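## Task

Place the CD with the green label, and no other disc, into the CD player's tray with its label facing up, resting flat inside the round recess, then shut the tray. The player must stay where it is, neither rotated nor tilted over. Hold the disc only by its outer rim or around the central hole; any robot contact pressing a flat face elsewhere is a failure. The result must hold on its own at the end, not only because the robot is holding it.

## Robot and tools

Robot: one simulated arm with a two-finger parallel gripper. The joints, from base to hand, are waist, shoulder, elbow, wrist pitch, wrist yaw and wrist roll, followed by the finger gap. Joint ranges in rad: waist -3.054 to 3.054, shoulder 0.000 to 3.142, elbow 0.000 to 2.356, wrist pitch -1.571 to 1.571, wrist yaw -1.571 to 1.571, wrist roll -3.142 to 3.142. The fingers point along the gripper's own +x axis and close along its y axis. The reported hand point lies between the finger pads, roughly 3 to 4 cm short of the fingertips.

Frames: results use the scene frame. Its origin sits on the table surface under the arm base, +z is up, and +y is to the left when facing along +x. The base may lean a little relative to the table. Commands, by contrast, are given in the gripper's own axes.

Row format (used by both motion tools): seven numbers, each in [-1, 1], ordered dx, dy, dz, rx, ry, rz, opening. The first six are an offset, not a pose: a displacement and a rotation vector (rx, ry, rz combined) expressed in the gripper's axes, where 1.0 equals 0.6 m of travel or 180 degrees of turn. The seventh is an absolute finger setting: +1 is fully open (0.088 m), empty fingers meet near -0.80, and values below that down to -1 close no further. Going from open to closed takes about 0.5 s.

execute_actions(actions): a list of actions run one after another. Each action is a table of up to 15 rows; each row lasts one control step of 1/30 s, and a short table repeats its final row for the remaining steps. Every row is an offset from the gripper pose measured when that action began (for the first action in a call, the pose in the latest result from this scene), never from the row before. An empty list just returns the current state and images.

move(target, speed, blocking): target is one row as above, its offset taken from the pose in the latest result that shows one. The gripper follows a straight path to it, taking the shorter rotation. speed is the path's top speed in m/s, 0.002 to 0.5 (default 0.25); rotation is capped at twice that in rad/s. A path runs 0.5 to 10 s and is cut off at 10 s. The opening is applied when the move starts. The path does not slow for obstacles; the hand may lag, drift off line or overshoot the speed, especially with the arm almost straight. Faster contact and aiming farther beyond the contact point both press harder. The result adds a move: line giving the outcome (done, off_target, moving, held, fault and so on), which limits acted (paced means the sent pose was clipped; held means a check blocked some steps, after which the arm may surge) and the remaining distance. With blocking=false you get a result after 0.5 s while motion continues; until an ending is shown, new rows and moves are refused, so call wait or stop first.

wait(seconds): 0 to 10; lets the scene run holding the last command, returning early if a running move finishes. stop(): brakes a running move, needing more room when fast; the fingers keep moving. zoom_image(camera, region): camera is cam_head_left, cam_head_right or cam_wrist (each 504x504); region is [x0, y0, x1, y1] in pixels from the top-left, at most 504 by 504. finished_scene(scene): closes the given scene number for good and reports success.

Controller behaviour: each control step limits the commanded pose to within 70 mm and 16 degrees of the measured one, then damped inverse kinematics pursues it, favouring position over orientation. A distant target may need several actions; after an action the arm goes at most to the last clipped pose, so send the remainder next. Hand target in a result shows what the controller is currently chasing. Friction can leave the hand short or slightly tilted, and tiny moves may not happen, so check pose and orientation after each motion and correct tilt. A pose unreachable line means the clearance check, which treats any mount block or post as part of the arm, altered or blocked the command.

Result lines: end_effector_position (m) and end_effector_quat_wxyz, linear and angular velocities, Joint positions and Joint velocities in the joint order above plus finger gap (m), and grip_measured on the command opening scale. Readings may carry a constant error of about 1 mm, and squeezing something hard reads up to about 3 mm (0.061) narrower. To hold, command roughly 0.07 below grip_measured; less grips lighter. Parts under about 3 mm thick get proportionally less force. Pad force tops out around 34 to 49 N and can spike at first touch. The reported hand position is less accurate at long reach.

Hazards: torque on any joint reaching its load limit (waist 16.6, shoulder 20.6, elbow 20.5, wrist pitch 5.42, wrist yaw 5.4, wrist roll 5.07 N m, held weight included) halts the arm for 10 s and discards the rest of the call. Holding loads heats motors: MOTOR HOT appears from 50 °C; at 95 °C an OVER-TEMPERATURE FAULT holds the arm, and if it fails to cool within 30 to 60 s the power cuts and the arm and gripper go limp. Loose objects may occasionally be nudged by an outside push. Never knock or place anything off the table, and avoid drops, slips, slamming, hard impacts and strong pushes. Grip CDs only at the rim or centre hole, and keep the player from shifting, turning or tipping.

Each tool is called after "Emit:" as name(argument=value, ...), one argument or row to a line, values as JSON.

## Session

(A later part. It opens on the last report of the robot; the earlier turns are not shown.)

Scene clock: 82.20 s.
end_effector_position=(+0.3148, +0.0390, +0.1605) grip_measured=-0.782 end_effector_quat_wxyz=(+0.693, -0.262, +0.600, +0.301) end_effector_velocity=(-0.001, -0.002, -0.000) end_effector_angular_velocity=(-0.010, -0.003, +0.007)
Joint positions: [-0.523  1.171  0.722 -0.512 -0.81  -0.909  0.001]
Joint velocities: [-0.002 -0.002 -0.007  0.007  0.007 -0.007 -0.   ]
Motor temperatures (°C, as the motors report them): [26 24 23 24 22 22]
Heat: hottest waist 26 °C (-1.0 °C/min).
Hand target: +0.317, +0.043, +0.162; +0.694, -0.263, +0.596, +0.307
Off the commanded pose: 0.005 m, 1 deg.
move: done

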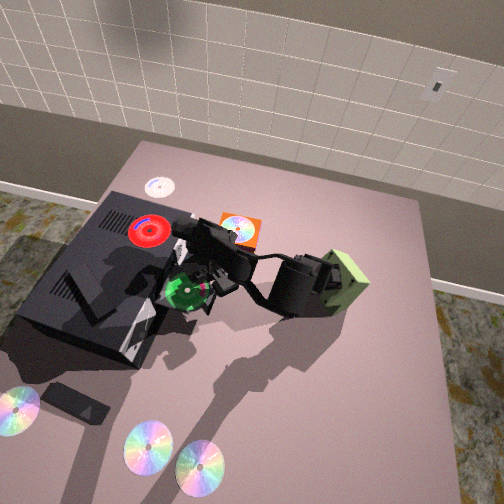

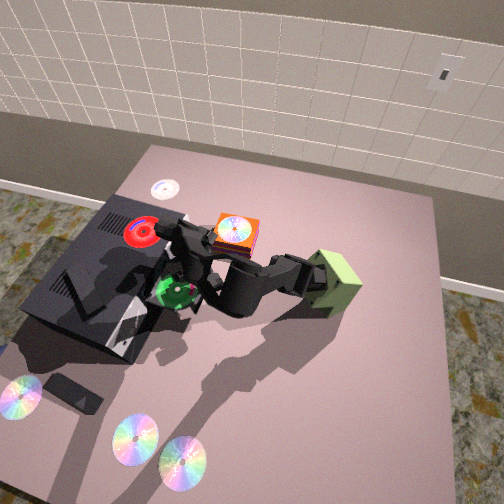

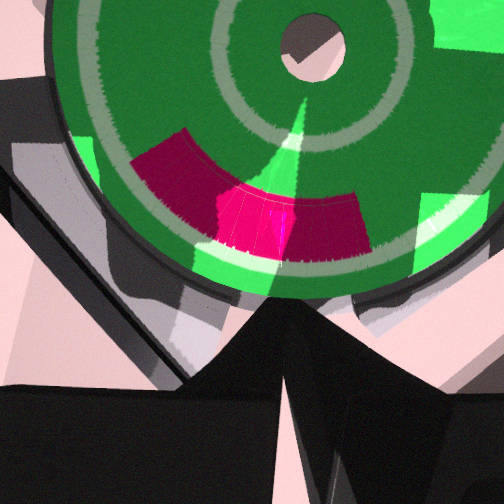

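Emit:
move(
  target=[-0.045,0,-0.005,0,0,0,-1],
  speed=0.06,
)

Emit:
move(
  target=[-0.005,0.135,-0.025,0,0,0,-1],
  speed=0.1,
)

Emit:
move(
  target=[0.065,0,-0.01,0,0,0,-1],
  speed=0.06,
)

Emit:
move(
  target=[0.042,-0.147,0.132,0.234,-0.219,-0.129,-1],
  speed=0.1,
)

Emit:
wait(
  seconds=2,
)

Scene clock: 90.97 s.
end_effector_position=(+0.3082, +0.0325, +0.1843) grip_measured=-0.782 end_effector_quat_wxyz=(+0.692, -0.259, +0.604, +0.299) end_effector_velocity=(-0.002, +0.004, +0.003) end_effector_angular_velocity=(+0.021, +0.008, +0.000)
Joint positions: [-0.631  1.147  0.765 -0.69  -0.864 -1.045  0.001]
Joint velocities: [-0.007 -0.002  0.007 -0.037 -0.022 -0.022 -0.   ]
Motor temperatures (°C, as the motors report them): [26 25 24 24 22 22]
Heat: hottest waist 26 °C (-2.0 °C/min).
Hand target: +0.310, +0.034, +0.187; +0.693, -0.262, +0.600, +0.301
Off the commanded pose: 0.003 m, 1 deg.
move: done

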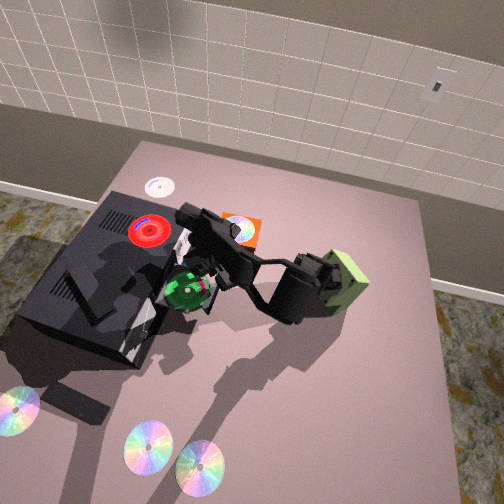

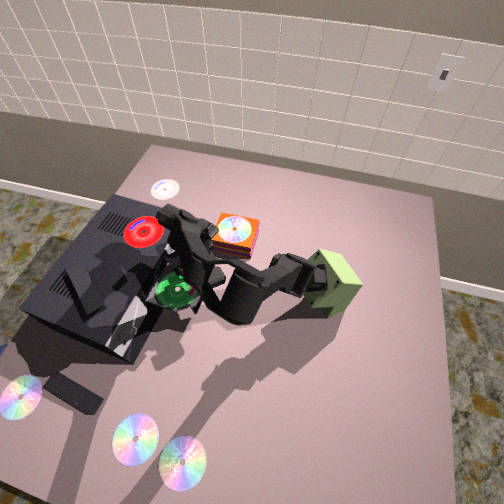

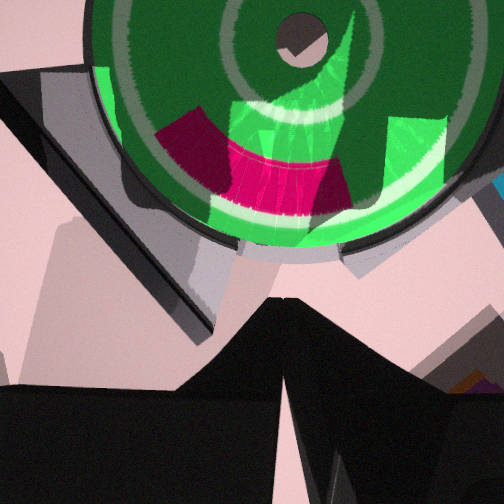

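Scene clock: 92.23 s.
end_effector_position=(+0.2431, +0.0773, +0.1871) grip_measured=-0.782 end_effector_quat_wxyz=(+0.694, -0.261, +0.600, +0.300) end_effector_velocity=(-0.000, +0.002, +0.001) end_effector_angular_velocity=(+0.006, -0.013, +0.020)
Joint positions: [-0.498  0.741  0.532 -0.729 -0.795 -0.877  0.001]
Joint velocities: [ 0.002 -0.017 -0.007  0.007 -0.007 -0.007 -0.   ]
Motor temperatures (°C, as the motors report them): [26 25 24 24 22 22]
Heat: hottest waist 26 °C (-3.0 °C/min).
Hand target: +0.239, +0.077, +0.186; +0.692, -0.259, +0.604, +0.299
Off the commanded pose: 0.005 m, 1 deg.
move: done

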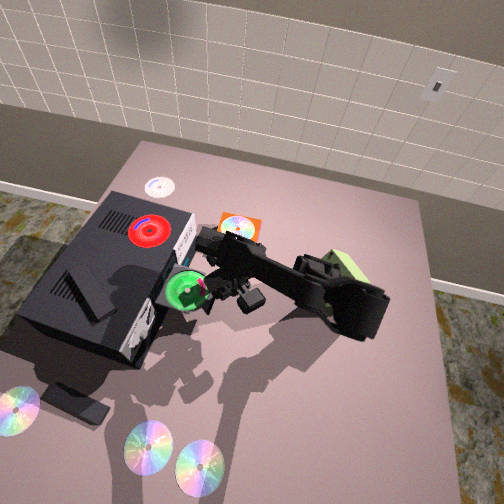

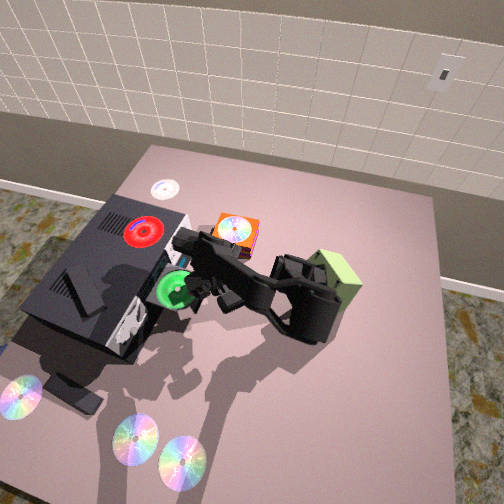

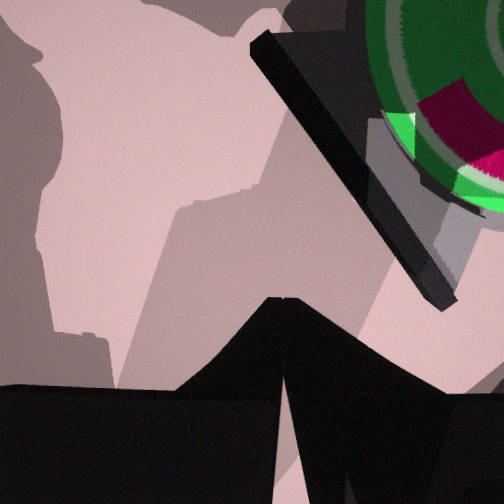

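Scene clock: 93.30 s.
end_effector_position=(+0.2467, +0.0793, +0.1514) grip_measured=-0.782 end_effector_quat_wxyz=(+0.697, -0.266, +0.593, +0.302) end_effector_velocity=(-0.002, -0.003, -0.002) end_effector_angular_velocity=(-0.017, +0.003, -0.006)
Joint positions: [-0.318  0.8    0.43  -0.424 -0.681 -0.689  0.001]
Joint velocities: [ 0.007  0.002 -0.007  0.007  0.022  0.007 -0.   ]
Motor temperatures (°C, as the motors report them): [26 25 24 24 22 22]
Heat: hottest waist 26 °C (-3.0 °C/min).
Hand target: +0.243, +0.077, +0.148; +0.694, -0.262, +0.600, +0.301
Off the commanded pose: 0.006 m, 1 deg.
move: done

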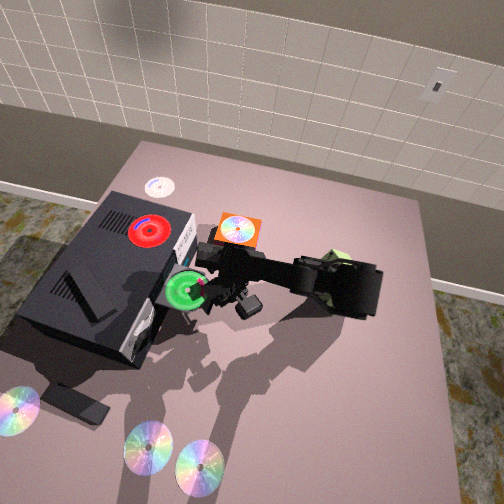

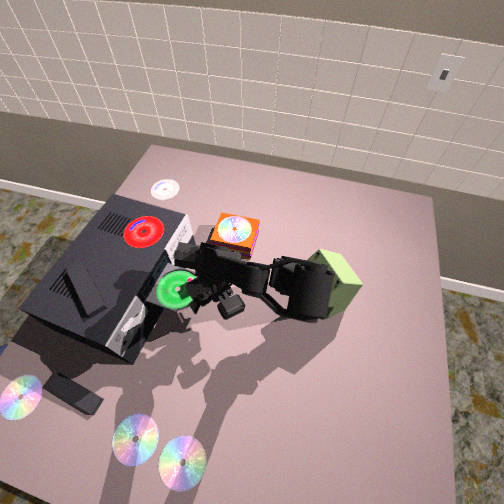

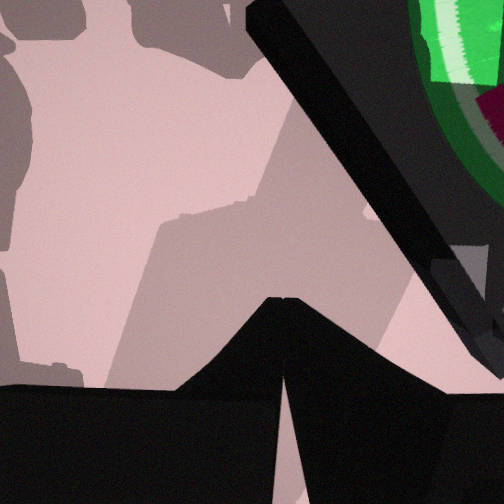

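Scene clock: 99.07 s.
end_effector_position=(+0.3628, +0.0803, +0.1399) grip_measured=-0.782 end_effector_quat_wxyz=(+0.941, +0.001, +0.340, +0.006) end_effector_velocity=(-0.001, -0.002, -0.002) end_effector_angular_velocity=(+0.001, +0.004, -0.011)
Joint positions: [-0.054  1.186  0.245  0.947 -0.072  0.495  0.001]
Joint velocities: [ 0.002  0.012 -0.002  0.007  0.007  0.007 -0.   ]
Motor temperatures (°C, as the motors report them): [25 24 24 24 22 22]
Heat: hottest waist 25 °C (-5.1 °C/min).
Hand target: +0.367, +0.080, +0.141; +0.943, +0.001, +0.334, +0.002
Off the commanded pose: 0.004 m, 1 deg.
move: done

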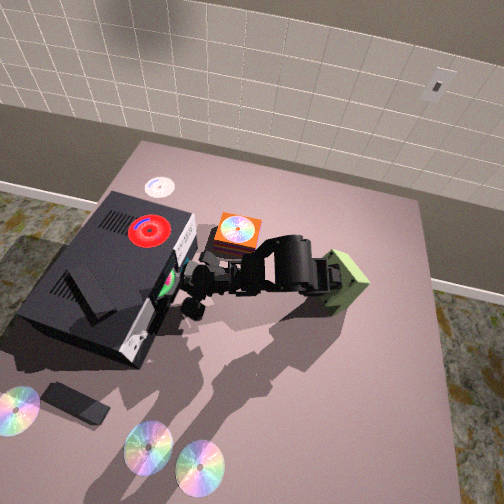

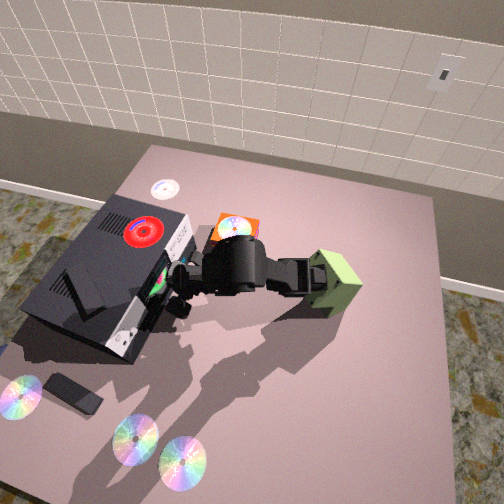

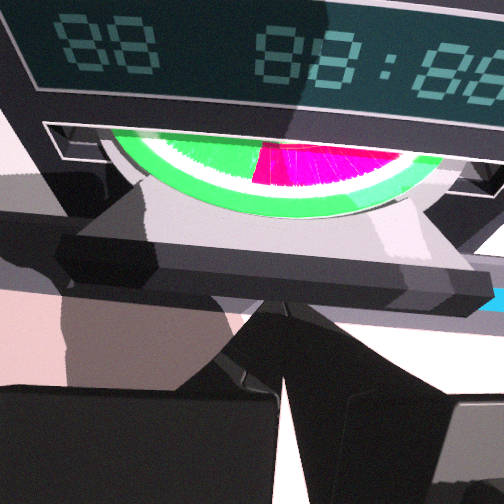

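Scene clock: 101.07 s.
end_effector_position=(+0.3631, +0.0804, +0.1399) grip_measured=-0.782 end_effector_quat_wxyz=(+0.941, +0.001, +0.339, +0.005) end_effector_velocity=(-0.002, -0.001, -0.001) end_effector_angular_velocity=(-0.016, +0.009, +0.014)
Joint positions: [-0.053  1.187  0.245  0.949 -0.071  0.496  0.001]
Joint velocities: [-0.002 -0.002 -0.002 -0.007 -0.007 -0.022 -0.   ]
Motor temperatures (°C, as the motors report them): [25 24 24 25 22 22]
Heat: hottest waist 25 °C (-5.1 °C/min).
Hand target: +0.367, +0.080, +0.141; +0.943, +0.001, +0.334, +0.002
Off the commanded pose: 0.004 m, 1 deg.
wait: 2.00 s; at rest by 0.17 s

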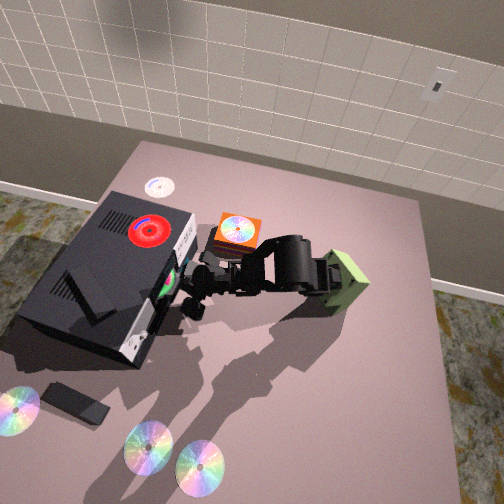

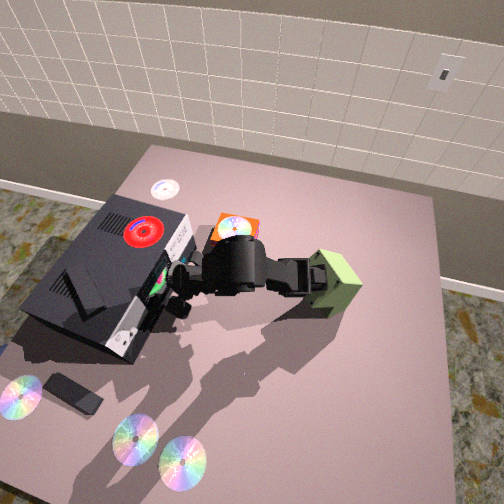

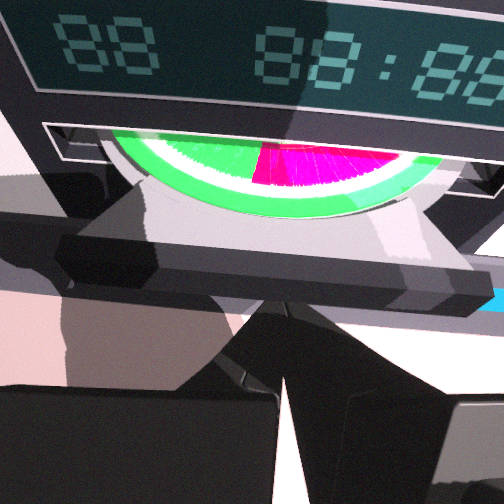

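Emit:
move(
  target=[0.052,-0.006,0.054,0,0,0,-1],
  speed=0.03,
)

Emit:
move(
  target=[-0.025,0,-0.02,0,0,0,-1],
  speed=0.05,
)

Scene clock: 107.27 s.
end_effector_position=(+0.4020, +0.0786, +0.1423) grip_measured=-0.782 end_effector_quat_wxyz=(+0.938, +0.003, +0.346, +0.008) end_effector_velocity=(+0.001, +0.000, -0.000) end_effector_angular_velocity=(-0.003, +0.004, +0.007)
Joint positions: [-0.121  1.249  0.402  0.843 -0.15   0.496  0.001]
Joint velocities: [-0.002  0.002  0.007 -0.007 -0.007 -0.007  0.   ]
Motor temperatures (°C, as the motors report them): [25 24 23 26 22 22]
Heat: hottest wrist pitch 26 °C (-3.0 °C/min).
Hand target: +0.408, +0.077, +0.145; +0.941, +0.001, +0.339, +0.005
Off the commanded pose: 0.007 m, 1 deg.
move: done

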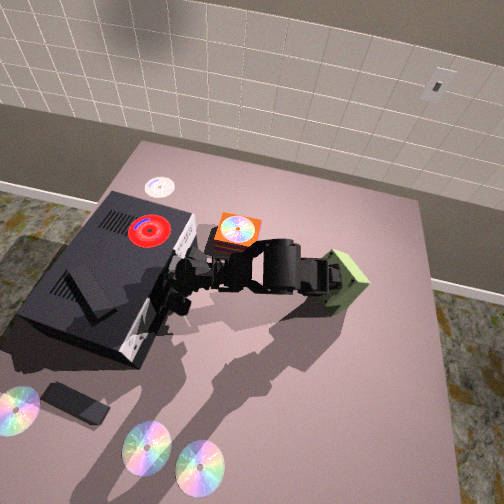

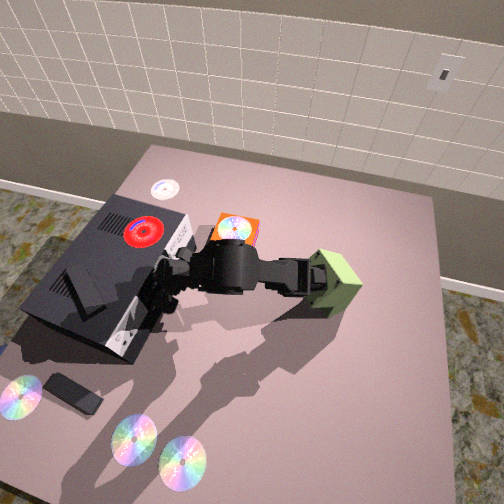

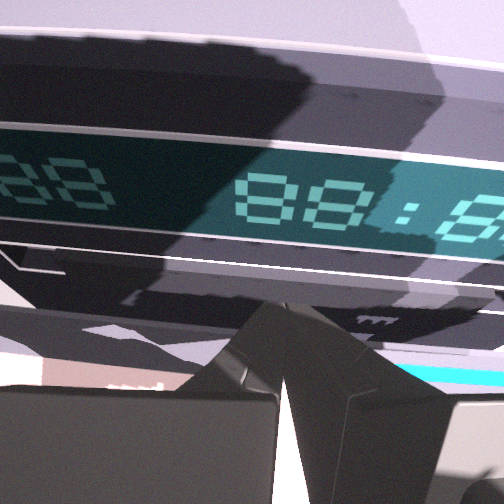

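Scene clock: 108.03 s.
end_effector_position=(+0.3849, +0.0775, +0.1424) grip_measured=-0.782 end_effector_quat_wxyz=(+0.938, +0.003, +0.346, +0.007) end_effector_velocity=(-0.006, -0.002, -0.002) end_effector_angular_velocity=(+0.004, +0.022, -0.011)
Joint positions: [-0.108  1.213  0.334  0.873 -0.136  0.496  0.001]
Joint velocities: [-0.002 -0.012 -0.012 -0.022 -0.007  0.007  0.   ]
Motor temperatures (°C, as the motors report them): [25 24 23 26 22 22]
Heat: hottest wrist pitch 26 °C (-3.0 °C/min).
Hand target: +0.383, +0.078, +0.143; +0.938, +0.003, +0.346, +0.008
Off the commanded pose: 0.002 m, 0 deg.
move: done

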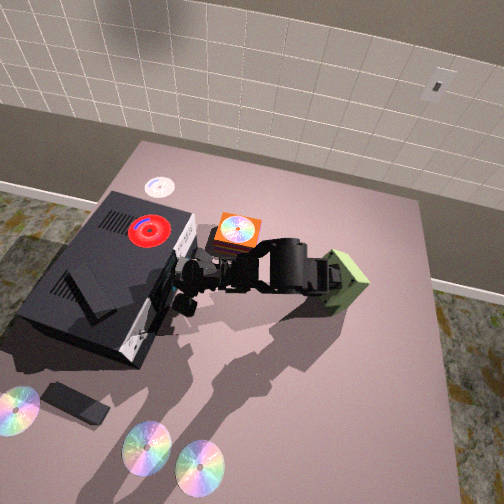

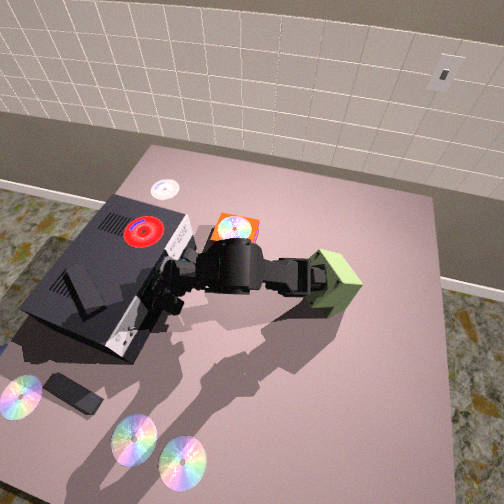

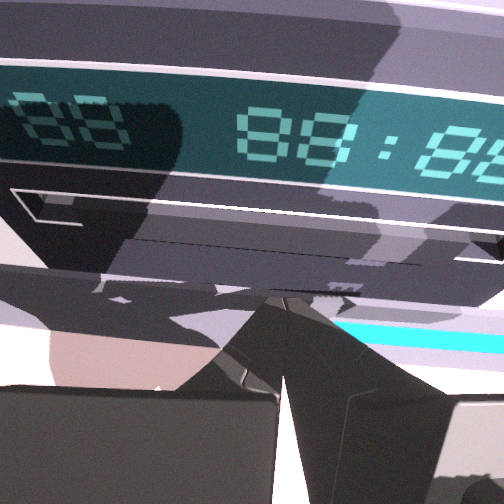

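Emit:
move(
  target=[0.036,0,0.036,0,0,0,-1],
  speed=0.025,
)

Emit:
move(
  target=[-0.015,0,-0.012,0,0,0,-1],
  speed=0.05,
)

Scene clock: 113.80 s.
end_effector_position=(+0.4040, +0.0786, +0.1406) grip_measured=-0.782 end_effector_quat_wxyz=(+0.934, +0.005, +0.358, +0.010) end_effector_velocity=(-0.000, -0.001, -0.001) end_effector_angular_velocity=(-0.004, +0.009, +0.005)
Joint positions: [-0.131  1.248  0.424  0.8   -0.179  0.496  0.001]
Joint velocities: [-0.002  0.002  0.002 -0.007 -0.007 -0.007 -0.   ]
Motor temperatures (°C, as the motors report them): [25 25 23 26 22 22]
Heat: hottest wrist pitch 26 °C (-2.0 °C/min).
Hand target: +0.415, +0.078, +0.145; +0.938, +0.003, +0.346, +0.007
Off the commanded pose: 0.012 m, 2 deg.
move: off_target

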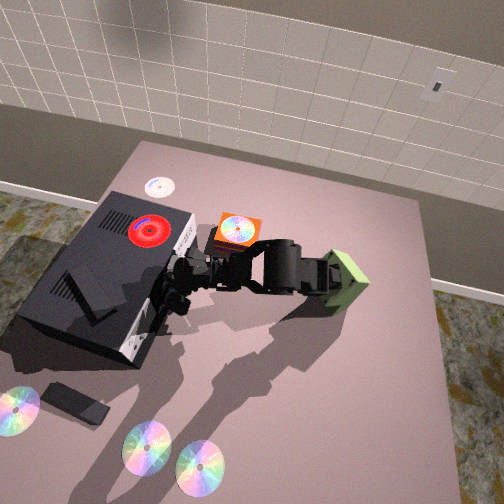

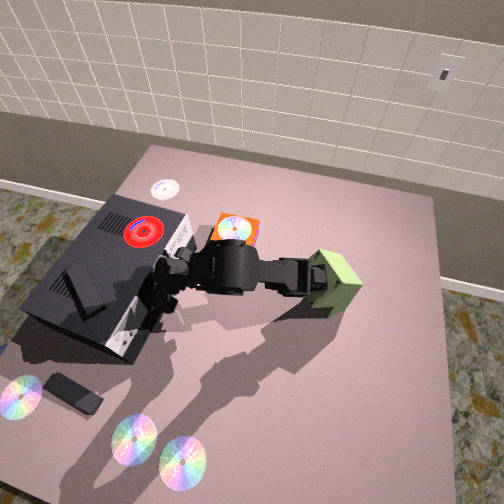

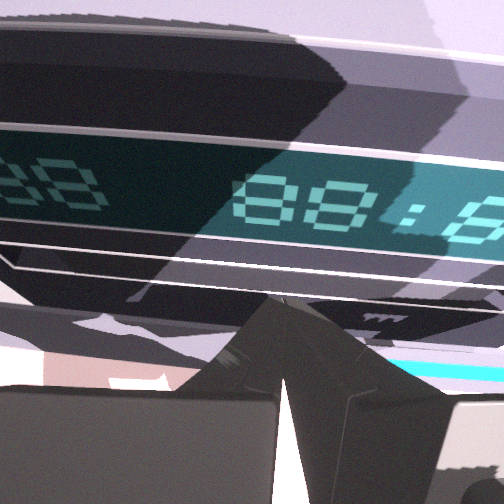

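Scene clock: 114.53 s.
end_effector_position=(+0.3946, +0.0773, +0.1408) grip_measured=-0.782 end_effector_quat_wxyz=(+0.933, +0.005, +0.359, +0.009) end_effector_velocity=(-0.002, +0.002, -0.000) end_effector_angular_velocity=(-0.011, +0.006, +0.020)
Joint positions: [-0.127  1.228  0.386  0.815 -0.173  0.496  0.001]
Joint velocities: [ 0.002 -0.007 -0.002 -0.007 -0.007 -0.022 -0.   ]
Motor temperatures (°C, as the motors report them): [25 25 23 27 22 22]
Heat: hottest wrist pitch 27 °C (-1.0 °C/min).
Hand target: +0.392, +0.078, +0.141; +0.934, +0.005, +0.358, +0.010
Off the commanded pose: 0.002 m, 0 deg.
move: done

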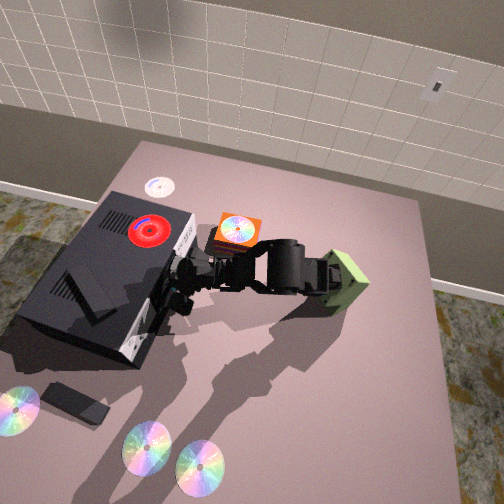

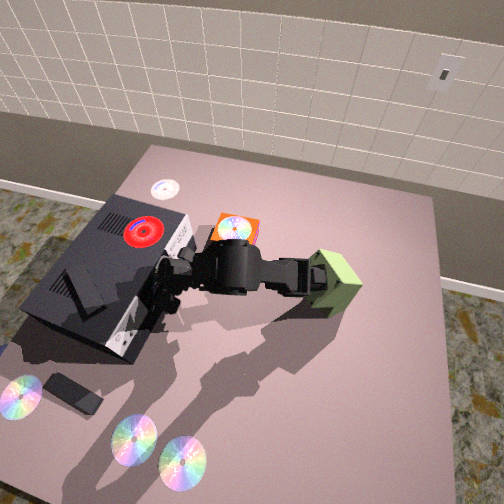

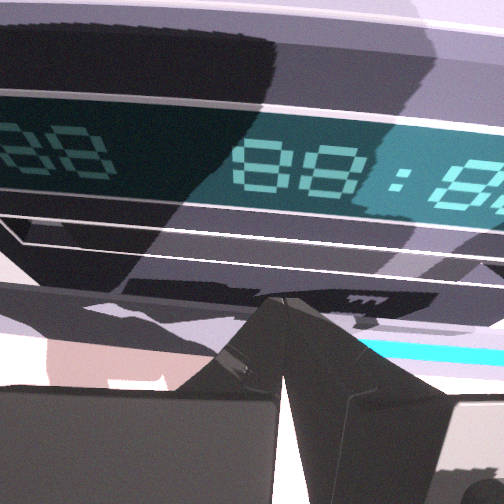

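Emit:
finished_scene(
  scene=2,
)

The scene is finished: the task was done.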